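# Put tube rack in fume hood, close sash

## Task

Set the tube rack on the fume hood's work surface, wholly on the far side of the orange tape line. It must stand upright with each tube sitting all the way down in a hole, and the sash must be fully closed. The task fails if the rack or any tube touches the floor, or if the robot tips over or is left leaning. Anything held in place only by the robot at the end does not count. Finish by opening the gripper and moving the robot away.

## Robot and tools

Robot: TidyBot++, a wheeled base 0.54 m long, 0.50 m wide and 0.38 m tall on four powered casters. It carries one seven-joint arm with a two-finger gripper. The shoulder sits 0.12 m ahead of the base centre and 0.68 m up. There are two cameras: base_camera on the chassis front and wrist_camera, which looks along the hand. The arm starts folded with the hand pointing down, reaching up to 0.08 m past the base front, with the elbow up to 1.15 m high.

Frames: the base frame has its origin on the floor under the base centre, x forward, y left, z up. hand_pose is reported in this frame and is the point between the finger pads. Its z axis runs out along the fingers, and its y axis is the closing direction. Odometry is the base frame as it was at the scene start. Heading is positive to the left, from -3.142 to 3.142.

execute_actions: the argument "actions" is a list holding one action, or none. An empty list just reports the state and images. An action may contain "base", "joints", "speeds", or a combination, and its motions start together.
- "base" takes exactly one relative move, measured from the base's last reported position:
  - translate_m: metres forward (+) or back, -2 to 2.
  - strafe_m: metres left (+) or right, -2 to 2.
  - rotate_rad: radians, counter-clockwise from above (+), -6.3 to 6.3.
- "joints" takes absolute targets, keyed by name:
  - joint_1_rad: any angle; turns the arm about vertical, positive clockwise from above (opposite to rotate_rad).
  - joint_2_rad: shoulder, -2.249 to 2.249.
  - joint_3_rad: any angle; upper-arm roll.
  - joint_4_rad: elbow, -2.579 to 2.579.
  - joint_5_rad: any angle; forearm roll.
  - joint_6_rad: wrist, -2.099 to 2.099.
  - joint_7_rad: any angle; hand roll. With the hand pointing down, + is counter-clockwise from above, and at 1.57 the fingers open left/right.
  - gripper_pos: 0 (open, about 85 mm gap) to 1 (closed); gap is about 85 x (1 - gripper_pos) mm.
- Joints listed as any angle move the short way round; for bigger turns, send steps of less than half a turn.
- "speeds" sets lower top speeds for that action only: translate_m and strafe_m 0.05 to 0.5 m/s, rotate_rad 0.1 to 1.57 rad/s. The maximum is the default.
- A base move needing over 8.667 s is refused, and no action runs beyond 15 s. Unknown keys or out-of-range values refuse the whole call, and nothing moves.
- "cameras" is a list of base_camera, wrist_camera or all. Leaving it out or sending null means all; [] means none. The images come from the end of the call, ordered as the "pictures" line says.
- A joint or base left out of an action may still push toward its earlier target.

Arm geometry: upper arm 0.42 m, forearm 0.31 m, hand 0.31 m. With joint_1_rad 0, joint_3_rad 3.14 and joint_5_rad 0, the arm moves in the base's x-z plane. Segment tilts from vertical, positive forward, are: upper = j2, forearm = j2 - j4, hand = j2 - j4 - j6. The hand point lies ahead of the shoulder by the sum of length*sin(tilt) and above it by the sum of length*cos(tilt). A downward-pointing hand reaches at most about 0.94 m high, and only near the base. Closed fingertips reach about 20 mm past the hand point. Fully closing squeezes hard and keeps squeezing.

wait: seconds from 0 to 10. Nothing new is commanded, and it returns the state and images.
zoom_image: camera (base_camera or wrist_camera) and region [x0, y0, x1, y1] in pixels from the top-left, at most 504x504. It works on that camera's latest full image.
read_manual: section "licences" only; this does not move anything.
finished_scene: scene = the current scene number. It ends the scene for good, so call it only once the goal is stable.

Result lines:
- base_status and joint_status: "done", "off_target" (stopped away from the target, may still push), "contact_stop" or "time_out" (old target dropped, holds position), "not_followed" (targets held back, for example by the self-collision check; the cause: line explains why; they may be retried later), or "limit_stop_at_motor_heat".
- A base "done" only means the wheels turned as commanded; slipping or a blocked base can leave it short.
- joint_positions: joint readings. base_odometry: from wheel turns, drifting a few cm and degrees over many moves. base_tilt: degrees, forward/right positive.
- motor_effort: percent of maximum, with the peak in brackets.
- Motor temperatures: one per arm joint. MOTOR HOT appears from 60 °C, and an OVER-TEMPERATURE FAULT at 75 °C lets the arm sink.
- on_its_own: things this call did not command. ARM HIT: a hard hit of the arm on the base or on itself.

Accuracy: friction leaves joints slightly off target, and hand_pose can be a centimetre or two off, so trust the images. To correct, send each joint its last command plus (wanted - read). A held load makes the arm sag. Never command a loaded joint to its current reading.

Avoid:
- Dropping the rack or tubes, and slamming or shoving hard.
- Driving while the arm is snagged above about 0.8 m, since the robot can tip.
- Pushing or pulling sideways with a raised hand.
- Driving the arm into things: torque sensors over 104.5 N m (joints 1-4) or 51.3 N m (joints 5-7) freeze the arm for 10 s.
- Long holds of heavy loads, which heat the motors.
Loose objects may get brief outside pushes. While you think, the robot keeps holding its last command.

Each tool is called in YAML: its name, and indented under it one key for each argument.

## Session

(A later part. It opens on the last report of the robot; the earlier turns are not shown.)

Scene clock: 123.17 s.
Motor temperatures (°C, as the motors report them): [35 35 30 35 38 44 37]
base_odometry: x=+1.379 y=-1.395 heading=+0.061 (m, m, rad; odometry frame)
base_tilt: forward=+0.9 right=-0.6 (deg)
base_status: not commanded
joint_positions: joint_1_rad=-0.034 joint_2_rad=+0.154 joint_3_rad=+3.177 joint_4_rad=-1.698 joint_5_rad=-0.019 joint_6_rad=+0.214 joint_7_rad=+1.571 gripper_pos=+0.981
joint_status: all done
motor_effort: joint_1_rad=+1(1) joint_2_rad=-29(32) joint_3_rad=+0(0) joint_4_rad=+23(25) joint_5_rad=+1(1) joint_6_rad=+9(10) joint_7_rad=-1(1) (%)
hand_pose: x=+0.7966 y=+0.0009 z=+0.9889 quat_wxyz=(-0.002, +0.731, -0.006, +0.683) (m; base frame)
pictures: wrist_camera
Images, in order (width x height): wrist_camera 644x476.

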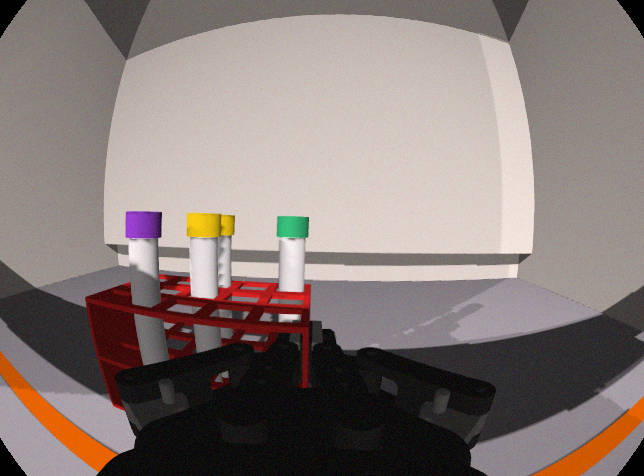

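Contact; release.

execute_actions:
  actions:
    - {"joints":{"gripper_pos":0.6}}
  cameras: ["wrist_camera"]

execute_actions:
  actions:
    - {"base":{"translate_m":-0.07},"speeds":{"translate_m":0.07}}
  cameras: []

execute_actions:
  actions:
    - {"base":{"translate_m":-0.4},"speeds":{"translate_m":0.15},"joints":{"joint_4_rad":-1.58,"joint_6_rad":0.17,"gripper_pos":1}}
  cameras: []

execute_actions:
  actions:
    - {"joints":{"joint_4_rad":-0.95,"joint_6_rad":-0.5}}
  cameras: ["wrist_camera"]

Scene clock: 128.60 s.
Motor temperatures (°C, as the motors report them): [35 35 30 35 38 44 37]
base_odometry: x=+1.379 y=-1.395 heading=+0.061 (m, m, rad; odometry frame)
base_tilt: forward=+0.9 right=-0.6 (deg)
base_status: not commanded
joint_positions: joint_1_rad=-0.034 joint_2_rad=+0.154 joint_3_rad=+3.177 joint_4_rad=-1.698 joint_5_rad=-0.019 joint_6_rad=+0.214 joint_7_rad=+1.571 gripper_pos=+0.600
joint_status: all done
motor_effort: joint_1_rad=+2(1) joint_2_rad=-29(29) joint_3_rad=+0(0) joint_4_rad=+22(23) joint_5_rad=+2(2) joint_6_rad=+9(9) joint_7_rad=-1(1) (%)
hand_pose: x=+0.7966 y=+0.0009 z=+0.9889 quat_wxyz=(-0.002, +0.731, -0.006, +0.683) (m; base frame)
pictures: wrist_camera
Images, in order (width x height): wrist_camera 644x476.

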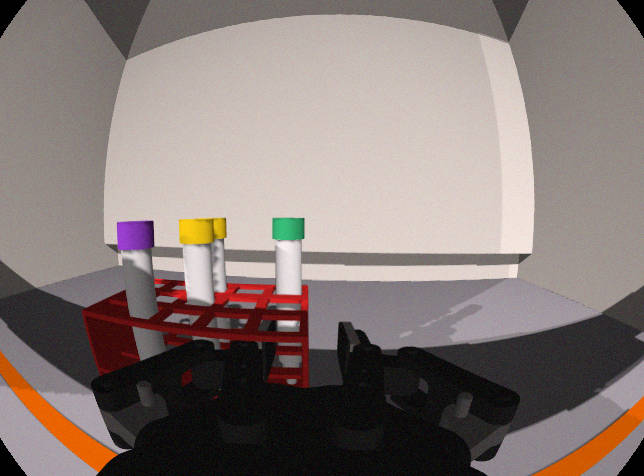

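Scene clock: 130.13 s.
Motor temperatures (°C, as the motors report them): [35 35 30 35 38 44 37]
base_odometry: x=+1.309 y=-1.399 heading=+0.061 (m, m, rad; odometry frame)
base_tilt: forward=+1.1 right=-0.7 (deg)
base_status: done
joint_positions: joint_1_rad=-0.034 joint_2_rad=+0.151 joint_3_rad=+3.177 joint_4_rad=-1.699 joint_5_rad=-0.019 joint_6_rad=+0.226 joint_7_rad=+1.571 gripper_pos=+0.600
joint_status: not commanded
motor_effort: joint_1_rad=+2(2) joint_2_rad=-29(32) joint_3_rad=+0(1) joint_4_rad=+22(23) joint_5_rad=+1(2) joint_6_rad=+8(9) joint_7_rad=-1(1) (%)
hand_pose: x=+0.7956 y=+0.0008 z=+0.9948 quat_wxyz=(-0.002, +0.726, -0.007, +0.688) (m; base frame)
pictures: none
No camera images: the call's "cameras" was empty. Leave "cameras" out to get every camera's image.

Scene clock: 133.47 s.
Motor temperatures (°C, as the motors report them): [35 35 30 35 38 44 38]
base_odometry: x=+0.910 y=-1.423 heading=+0.061 (m, m, rad; odometry frame)
base_tilt: forward=+0.9 right=-0.6 (deg)
base_status: done
joint_positions: joint_1_rad=-0.034 joint_2_rad=+0.149 joint_3_rad=+3.177 joint_4_rad=-1.587 joint_5_rad=-0.019 joint_6_rad=+0.207 joint_7_rad=+1.571 gripper_pos=+0.999
joint_status: all done
motor_effort: joint_1_rad=+1(2) joint_2_rad=-29(32) joint_3_rad=+0(1) joint_4_rad=+23(24) joint_5_rad=+1(2) joint_6_rad=+9(10) joint_7_rad=+0(1) (%)
hand_pose: x=+0.8030 y=+0.0012 z=+1.0590 quat_wxyz=(-0.003, +0.692, -0.006, +0.722) (m; base frame)
pictures: none
No camera images: the call's "cameras" was empty. Leave "cameras" out to get every camera's image.

Scene clock: 135.33 s.
Motor temperatures (°C, as the motors report them): [35 35 30 35 38 44 38]
base_odometry: x=+0.910 y=-1.423 heading=+0.061 (m, m, rad; odometry frame)
base_tilt: forward=+0.9 right=-0.6 (deg)
base_status: not commanded
joint_positions: joint_1_rad=-0.034 joint_2_rad=+0.149 joint_3_rad=+3.177 joint_4_rad=-0.963 joint_5_rad=-0.019 joint_6_rad=-0.463 joint_7_rad=+1.571 gripper_pos=+0.999
joint_status: all done
motor_effort: joint_1_rad=+2(1) joint_2_rad=-28(32) joint_3_rad=+0(0) joint_4_rad=+22(25) joint_5_rad=+2(1) joint_6_rad=+9(9) joint_7_rad=-1(1) (%)
hand_pose: x=+0.7749 y=+0.0059 z=+1.2361 quat_wxyz=(-0.006, +0.708, -0.001, +0.706) (m; base frame)
pictures: wrist_camera
Images, in order (width x height): wrist_camera 644x476.

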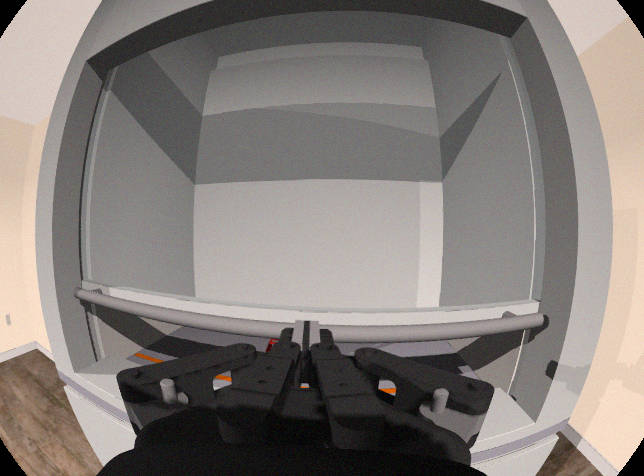

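execute_actions:
  actions:
    - {"base":{"translate_m":0.2},"speeds":{"translate_m":0.1}}
  cameras: ["wrist_camera"]

execute_actions:
  actions:
    - {"joints":{"joint_4_rad":-1.3,"joint_6_rad":-0.1}}
  cameras: ["wrist_camera"]

Scene clock: 141.43 s.
Motor temperatures (°C, as the motors report them): [35 35 30 35 38 44 38]
base_odometry: x=+1.110 y=-1.411 heading=+0.061 (m, m, rad; odometry frame)
base_tilt: forward=+1.0 right=-0.6 (deg)
base_status: done
joint_positions: joint_1_rad=-0.034 joint_2_rad=+0.150 joint_3_rad=+3.177 joint_4_rad=-0.962 joint_5_rad=-0.019 joint_6_rad=-0.464 joint_7_rad=+1.571 gripper_pos=+0.999
joint_status: not commanded
motor_effort: joint_1_rad=+0(0) joint_2_rad=-28(33) joint_3_rad=+0(1) joint_4_rad=+22(23) joint_5_rad=+1(1) joint_6_rad=+9(9) joint_7_rad=-1(1) (%)
hand_pose: x=+0.7752 y=+0.0060 z=+1.2354 quat_wxyz=(-0.006, +0.709, -0.001, +0.705) (m; base frame)
pictures: wrist_camera
Images, in order (width x height): wrist_camera 644x476.

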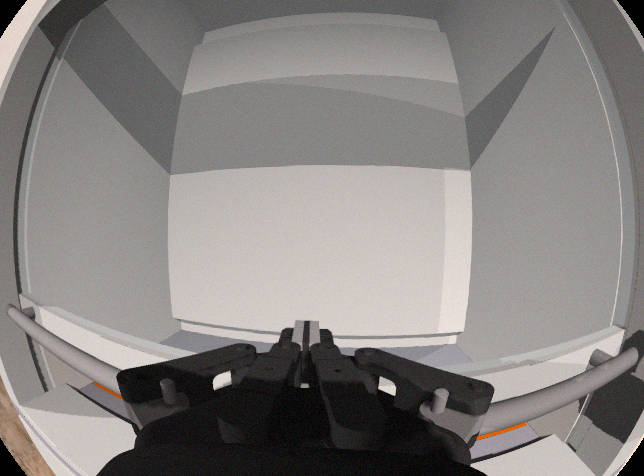

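Scene clock: 142.90 s.
Motor temperatures (°C, as the motors report them): [35 35 30 35 38 44 38]
base_odometry: x=+1.110 y=-1.411 heading=+0.061 (m, m, rad; odometry frame)
base_tilt: forward=+1.0 right=-0.6 (deg)
base_status: not commanded
joint_positions: joint_1_rad=-0.034 joint_2_rad=+0.133 joint_3_rad=+3.177 joint_4_rad=-1.251 joint_5_rad=-0.019 joint_6_rad=-0.105 joint_7_rad=+1.571 gripper_pos=+0.999
joint_status: joint_4_rad off_target (ended at -1.251, target -1.300); the others done
motor_effort: joint_1_rad=+3(4) joint_2_rad=-23(29) joint_3_rad=+2(2) joint_4_rad=+16(22) joint_5_rad=+2(2) joint_6_rad=+4(10) joint_7_rad=-1(1) (%)
hand_pose: x=+0.7942 y=+0.0038 z=+1.1827 quat_wxyz=(-0.005, +0.678, -0.004, +0.735) (m; base frame)
pictures: wrist_camera
Images, in order (width x height): wrist_camera 644x476.

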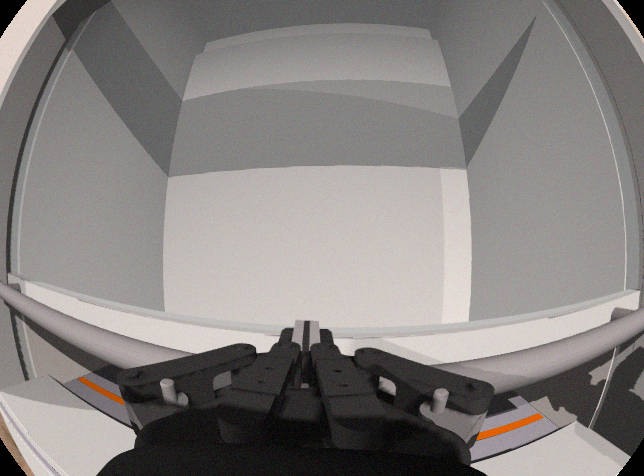

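execute_actions:
  actions:
    - {"base":{"translate_m":-0.02},"joints":{"joint_4_rad":-1.6,"joint_6_rad":0.05}}
  cameras: []

execute_actions:
  actions:
    - {"joints":{"joint_4_rad":-1.8,"joint_6_rad":0.2}}
  cameras: ["wrist_camera"]

Scene clock: 149.13 s.
Motor temperatures (°C, as the motors report them): [35 35 30 35 38 44 38]
base_odometry: x=+1.090 y=-1.413 heading=+0.061 (m, m, rad; odometry frame)
base_tilt: forward=+1.0 right=-0.6 (deg)
base_status: done
joint_positions: joint_1_rad=-0.034 joint_2_rad=+0.157 joint_3_rad=+3.177 joint_4_rad=-1.598 joint_5_rad=-0.019 joint_6_rad=+0.017 joint_7_rad=+1.571 gripper_pos=+0.999
joint_status: all done
motor_effort: joint_1_rad=+1(4) joint_2_rad=-29(36) joint_3_rad=+0(2) joint_4_rad=+23(28) joint_5_rad=+1(2) joint_6_rad=+8(9) joint_7_rad=-1(1) (%)
hand_pose: x=+0.8011 y=+0.0026 z=+0.9883 quat_wxyz=(-0.003, +0.763, -0.005, +0.646) (m; base frame)
pictures: none
No camera images: the call's "cameras" was empty. Leave "cameras" out to get every camera's image.

Scene clock: 150.30 s.
Motor temperatures (°C, as the motors report them): [35 35 30 35 38 44 38]
base_odometry: x=+1.090 y=-1.413 heading=+0.061 (m, m, rad; odometry frame)
base_tilt: forward=+1.0 right=-0.6 (deg)
base_status: not commanded
joint_positions: joint_1_rad=-0.034 joint_2_rad=+0.129 joint_3_rad=+3.177 joint_4_rad=-1.741 joint_5_rad=-0.019 joint_6_rad=+0.204 joint_7_rad=+1.571 gripper_pos=+0.999
joint_status: joint_4_rad off_target (ended at -1.741, target -1.800); the others done
motor_effort: joint_1_rad=+2(2) joint_2_rad=-21(30) joint_3_rad=+0(0) joint_4_rad=+15(24) joint_5_rad=+1(1) joint_6_rad=+2(8) joint_7_rad=-1(1) (%)
hand_pose: x=+0.7838 y=+0.0011 z=+0.9768 quat_wxyz=(-0.003, +0.740, -0.007, +0.673) (m; base frame)
pictures: wrist_camera
Images, in order (width x height): wrist_camera 644x476.

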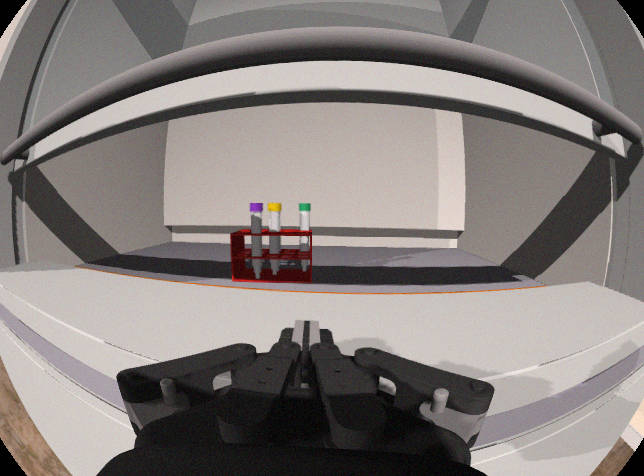

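Slipped off. Retry deeper.

execute_actions:
  actions:
    - {"base":{"translate_m":-0.08}}
  cameras: []

execute_actions:
  actions:
    - {"joints":{"joint_4_rad":-1.0,"joint_6_rad":-0.45}}
  cameras: []

execute_actions:
  actions:
    - {"base":{"translate_m":0.13},"speeds":{"translate_m":0.1}}
  cameras: []

execute_actions:
  actions:
    - {"joints":{"joint_4_rad":-1.6,"joint_6_rad":0.05}}
  cameras: ["wrist_camera"]

Scene clock: 155.13 s.
Motor temperatures (°C, as the motors report them): [35 35 30 35 38 44 38]
base_odometry: x=+1.010 y=-1.418 heading=+0.061 (m, m, rad; odometry frame)
base_tilt: forward=+1.0 right=-0.6 (deg)
base_status: done
joint_positions: joint_1_rad=-0.034 joint_2_rad=+0.135 joint_3_rad=+3.177 joint_4_rad=-1.798 joint_5_rad=-0.019 joint_6_rad=+0.206 joint_7_rad=+1.571 gripper_pos=+0.999
joint_status: not commanded
on_its_own: joint_4_rad moved -0.057 to your old target -1.800
motor_effort: joint_1_rad=+1(3) joint_2_rad=-28(32) joint_3_rad=-1(1) joint_4_rad=+22(24) joint_5_rad=+1(1) joint_6_rad=+8(10) joint_7_rad=-1(1) (%)
hand_pose: x=+0.7774 y=+0.0010 z=+0.9394 quat_wxyz=(-0.002, +0.760, -0.007, +0.650) (m; base frame)
pictures: none
No camera images: the call's "cameras" was empty. Leave "cameras" out to get every camera's image.

Scene clock: 157.20 s.
Motor temperatures (°C, as the motors report them): [35 35 30 35 38 44 38]
base_odometry: x=+1.010 y=-1.418 heading=+0.061 (m, m, rad; odometry frame)
base_tilt: forward=+0.9 right=-0.6 (deg)
base_status: not commanded
joint_positions: joint_1_rad=-0.034 joint_2_rad=+0.137 joint_3_rad=+3.177 joint_4_rad=-1.012 joint_5_rad=-0.019 joint_6_rad=-0.412 joint_7_rad=+1.571 gripper_pos=+0.999
joint_status: all done
motor_effort: joint_1_rad=+1(1) joint_2_rad=-28(31) joint_3_rad=+0(0) joint_4_rad=+23(25) joint_5_rad=+2(1) joint_6_rad=+9(9) joint_7_rad=-1(1) (%)
hand_pose: x=+0.7747 y=+0.0059 z=+1.2305 quat_wxyz=(-0.007, +0.704, -0.002, +0.711) (m; base frame)
pictures: none
No camera images: the call's "cameras" was empty. Leave "cameras" out to get every camera's image.

Scene clock: 159.07 s.
Motor temperatures (°C, as the motors report them): [35 35 30 35 38 44 38]
base_odometry: x=+1.140 y=-1.410 heading=+0.061 (m, m, rad; odometry frame)
base_tilt: forward=+1.0 right=-0.5 (deg)
base_status: done
joint_positions: joint_1_rad=-0.034 joint_2_rad=+0.145 joint_3_rad=+3.177 joint_4_rad=-1.011 joint_5_rad=-0.019 joint_6_rad=-0.414 joint_7_rad=+1.571 gripper_pos=+0.999
joint_status: not commanded
motor_effort: joint_1_rad=+1(0) joint_2_rad=-27(31) joint_3_rad=+0(1) joint_4_rad=+22(24) joint_5_rad=+1(1) joint_6_rad=+9(9) joint_7_rad=-1(1) (%)
hand_pose: x=+0.7794 y=+0.0061 z=+1.2246 quat_wxyz=(-0.007, +0.707, -0.002, +0.707) (m; base frame)
pictures: none
No camera images: the call's "cameras" was empty. Leave "cameras" out to get every camera's image.

Scene clock: 160.90 s.
Motor temperatures (°C, as the motors report them): [35 35 30 35 38 44 38]
base_odometry: x=+1.140 y=-1.410 heading=+0.061 (m, m, rad; odometry frame)
base_tilt: forward=+1.0 right=-0.6 (deg)
base_status: not commanded
joint_positions: joint_1_rad=-0.035 joint_2_rad=+0.052 joint_3_rad=+3.176 joint_4_rad=-1.457 joint_5_rad=-0.019 joint_6_rad=+0.130 joint_7_rad=+1.571 gripper_pos=+0.999
joint_status: joint_4_rad off_target (ended at -1.457, target -1.600); joint_6_rad off_target (ended at +0.130, target +0.050)
motor_effort: joint_1_rad=+3(4) joint_2_rad=-4(29) joint_3_rad=+1(2) joint_4_rad=+1(23) joint_5_rad=+1(1) joint_6_rad=-9(9) joint_7_rad=-1(2) (%)
hand_pose: x=+0.7607 y=+0.0022 z=+1.1808 quat_wxyz=(-0.006, +0.636, -0.006, +0.771) (m; base frame)
pictures: wrist_camera
Images, in order (width x height): wrist_camera 644x476.

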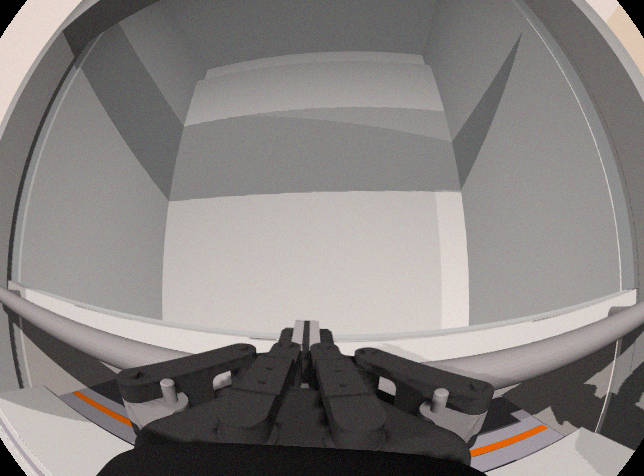

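Stiff; compensate deflection.

execute_actions:
  actions:
    - {"joints":{"joint_2_rad":0.3,"joint_4_rad":-1.6,"joint_6_rad":-0.15}}
  cameras: ["wrist_camera"]

Scene clock: 164.77 s.
Motor temperatures (°C, as the motors report them): [35 35 30 35 38 44 38]
base_odometry: x=+1.140 y=-1.410 heading=+0.061 (m, m, rad; odometry frame)
base_tilt: forward=+0.9 right=-0.6 (deg)
base_status: not commanded
joint_positions: joint_1_rad=-0.035 joint_2_rad=+0.084 joint_3_rad=+3.176 joint_4_rad=-1.473 joint_5_rad=-0.019 joint_6_rad=-0.013 joint_7_rad=+1.571 gripper_pos=+0.999
joint_status: joint_2_rad off_target (ended at +0.084, target +0.300); joint_4_rad off_target (ended at -1.473, target -1.600); joint_6_rad off_target (ended at -0.013, target -0.150)
motor_effort: joint_1_rad=+1(3) joint_2_rad=+11(21) joint_3_rad=+0(2) joint_4_rad=+3(8) joint_5_rad=+1(1) joint_6_rad=-7(17) joint_7_rad=-1(1) (%)
hand_pose: x=+0.7801 y=+0.0032 z=+1.1061 quat_wxyz=(-0.006, +0.707, -0.005, +0.708) (m; base frame)
pictures: wrist_camera
Images, in order (width x height): wrist_camera 644x476.

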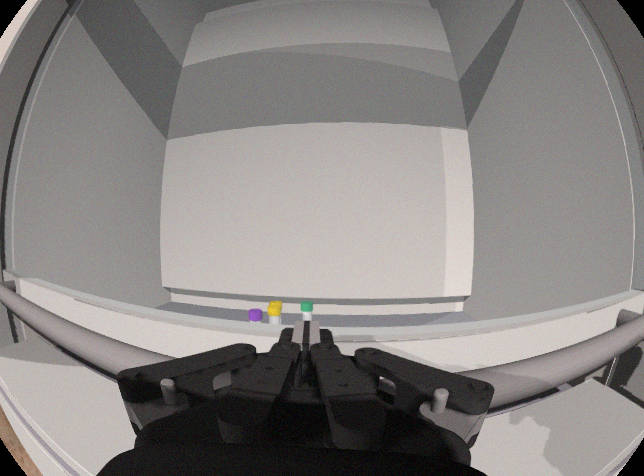

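execute_actions:
  actions:
    - {"joints":{"joint_2_rad":0.3,"joint_4_rad":-1.95,"joint_6_rad":0.1}}
  cameras: ["wrist_camera"]

execute_actions:
  actions:
    - {"joints":{"joint_2_rad":0.1,"joint_4_rad":-1.6,"joint_6_rad":0.1}}
  cameras: []

execute_actions:
  actions:
    - {"base":{"translate_m":-0.3}}
  cameras: ["wrist_camera"]

Scene clock: 169.80 s.
Motor temperatures (°C, as the motors report them): [35 35 30 35 38 44 38]
base_odometry: x=+1.140 y=-1.410 heading=+0.061 (m, m, rad; odometry frame)
base_tilt: forward=+1.0 right=-0.5 (deg)
base_status: not commanded
joint_positions: joint_1_rad=-0.036 joint_2_rad=+0.110 joint_3_rad=+3.175 joint_4_rad=-1.742 joint_5_rad=-0.019 joint_6_rad=+0.252 joint_7_rad=+1.571 gripper_pos=+0.999
joint_status: joint_2_rad off_target (ended at +0.110, target +0.300); joint_4_rad off_target (ended at -1.742, target -1.950); joint_6_rad off_target (ended at +0.252, target +0.100)
motor_effort: joint_1_rad=+4(4) joint_2_rad=+9(18) joint_3_rad=+3(3) joint_4_rad=-13(17) joint_5_rad=+1(0) joint_6_rad=-19(26) joint_7_rad=-1(1) (%)
hand_pose: x=+0.7788 y=+0.0033 z=+1.0039 quat_wxyz=(-0.004, +0.717, -0.005, +0.697) (m; base frame)
pictures: wrist_camera
Images, in order (width x height): wrist_camera 644x476.

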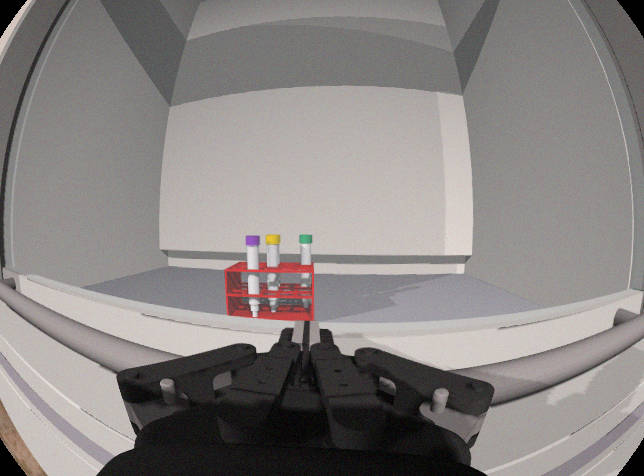

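Scene clock: 171.37 s.
Motor temperatures (°C, as the motors report them): [35 35 30 35 38 44 38]
base_odometry: x=+1.140 y=-1.410 heading=+0.061 (m, m, rad; odometry frame)
base_tilt: forward=+1.0 right=-0.6 (deg)
base_status: not commanded
joint_positions: joint_1_rad=-0.036 joint_2_rad=+0.111 joint_3_rad=+3.175 joint_4_rad=-1.615 joint_5_rad=-0.019 joint_6_rad=+0.132 joint_7_rad=+1.571 gripper_pos=+0.999
joint_status: all done
motor_effort: joint_1_rad=+1(4) joint_2_rad=-28(29) joint_3_rad=-1(3) joint_4_rad=+23(25) joint_5_rad=+2(0) joint_6_rad=+9(20) joint_7_rad=-1(1) (%)
hand_pose: x=+0.7876 y=+0.0038 z=+1.0441 quat_wxyz=(-0.005, +0.715, -0.005, +0.699) (m; base frame)
pictures: none
No camera images: the call's "cameras" was empty. Leave "cameras" out to get every camera's image.

Scene clock: 173.47 s.
Motor temperatures (°C, as the motors report them): [35 35 30 35 38 44 38]
base_odometry: x=+0.840 y=-1.428 heading=+0.062 (m, m, rad; odometry frame)
base_tilt: forward=+1.0 right=-0.6 (deg)
base_status: done
joint_positions: joint_1_rad=-0.036 joint_2_rad=+0.096 joint_3_rad=+3.175 joint_4_rad=-1.612 joint_5_rad=-0.019 joint_6_rad=+0.132 joint_7_rad=+1.571 gripper_pos=+0.999
joint_status: not commanded
motor_effort: joint_1_rad=+1(1) joint_2_rad=-28(33) joint_3_rad=+0(2) joint_4_rad=+23(26) joint_5_rad=+1(2) joint_6_rad=+9(9) joint_7_rad=-1(1) (%)
hand_pose: x=+0.7825 y=+0.0036 z=+1.0554 quat_wxyz=(-0.005, +0.709, -0.005, +0.705) (m; base frame)
pictures: wrist_camera
Images, in order (width x height): wrist_camera 644x476.

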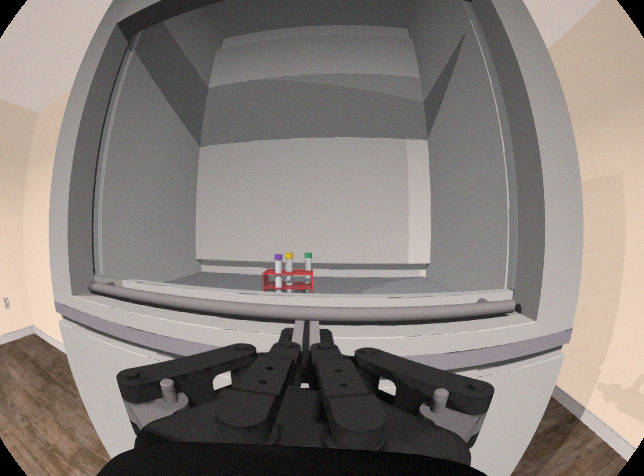

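finished_scene:
  scene: 1

The scene is finished: the task was done.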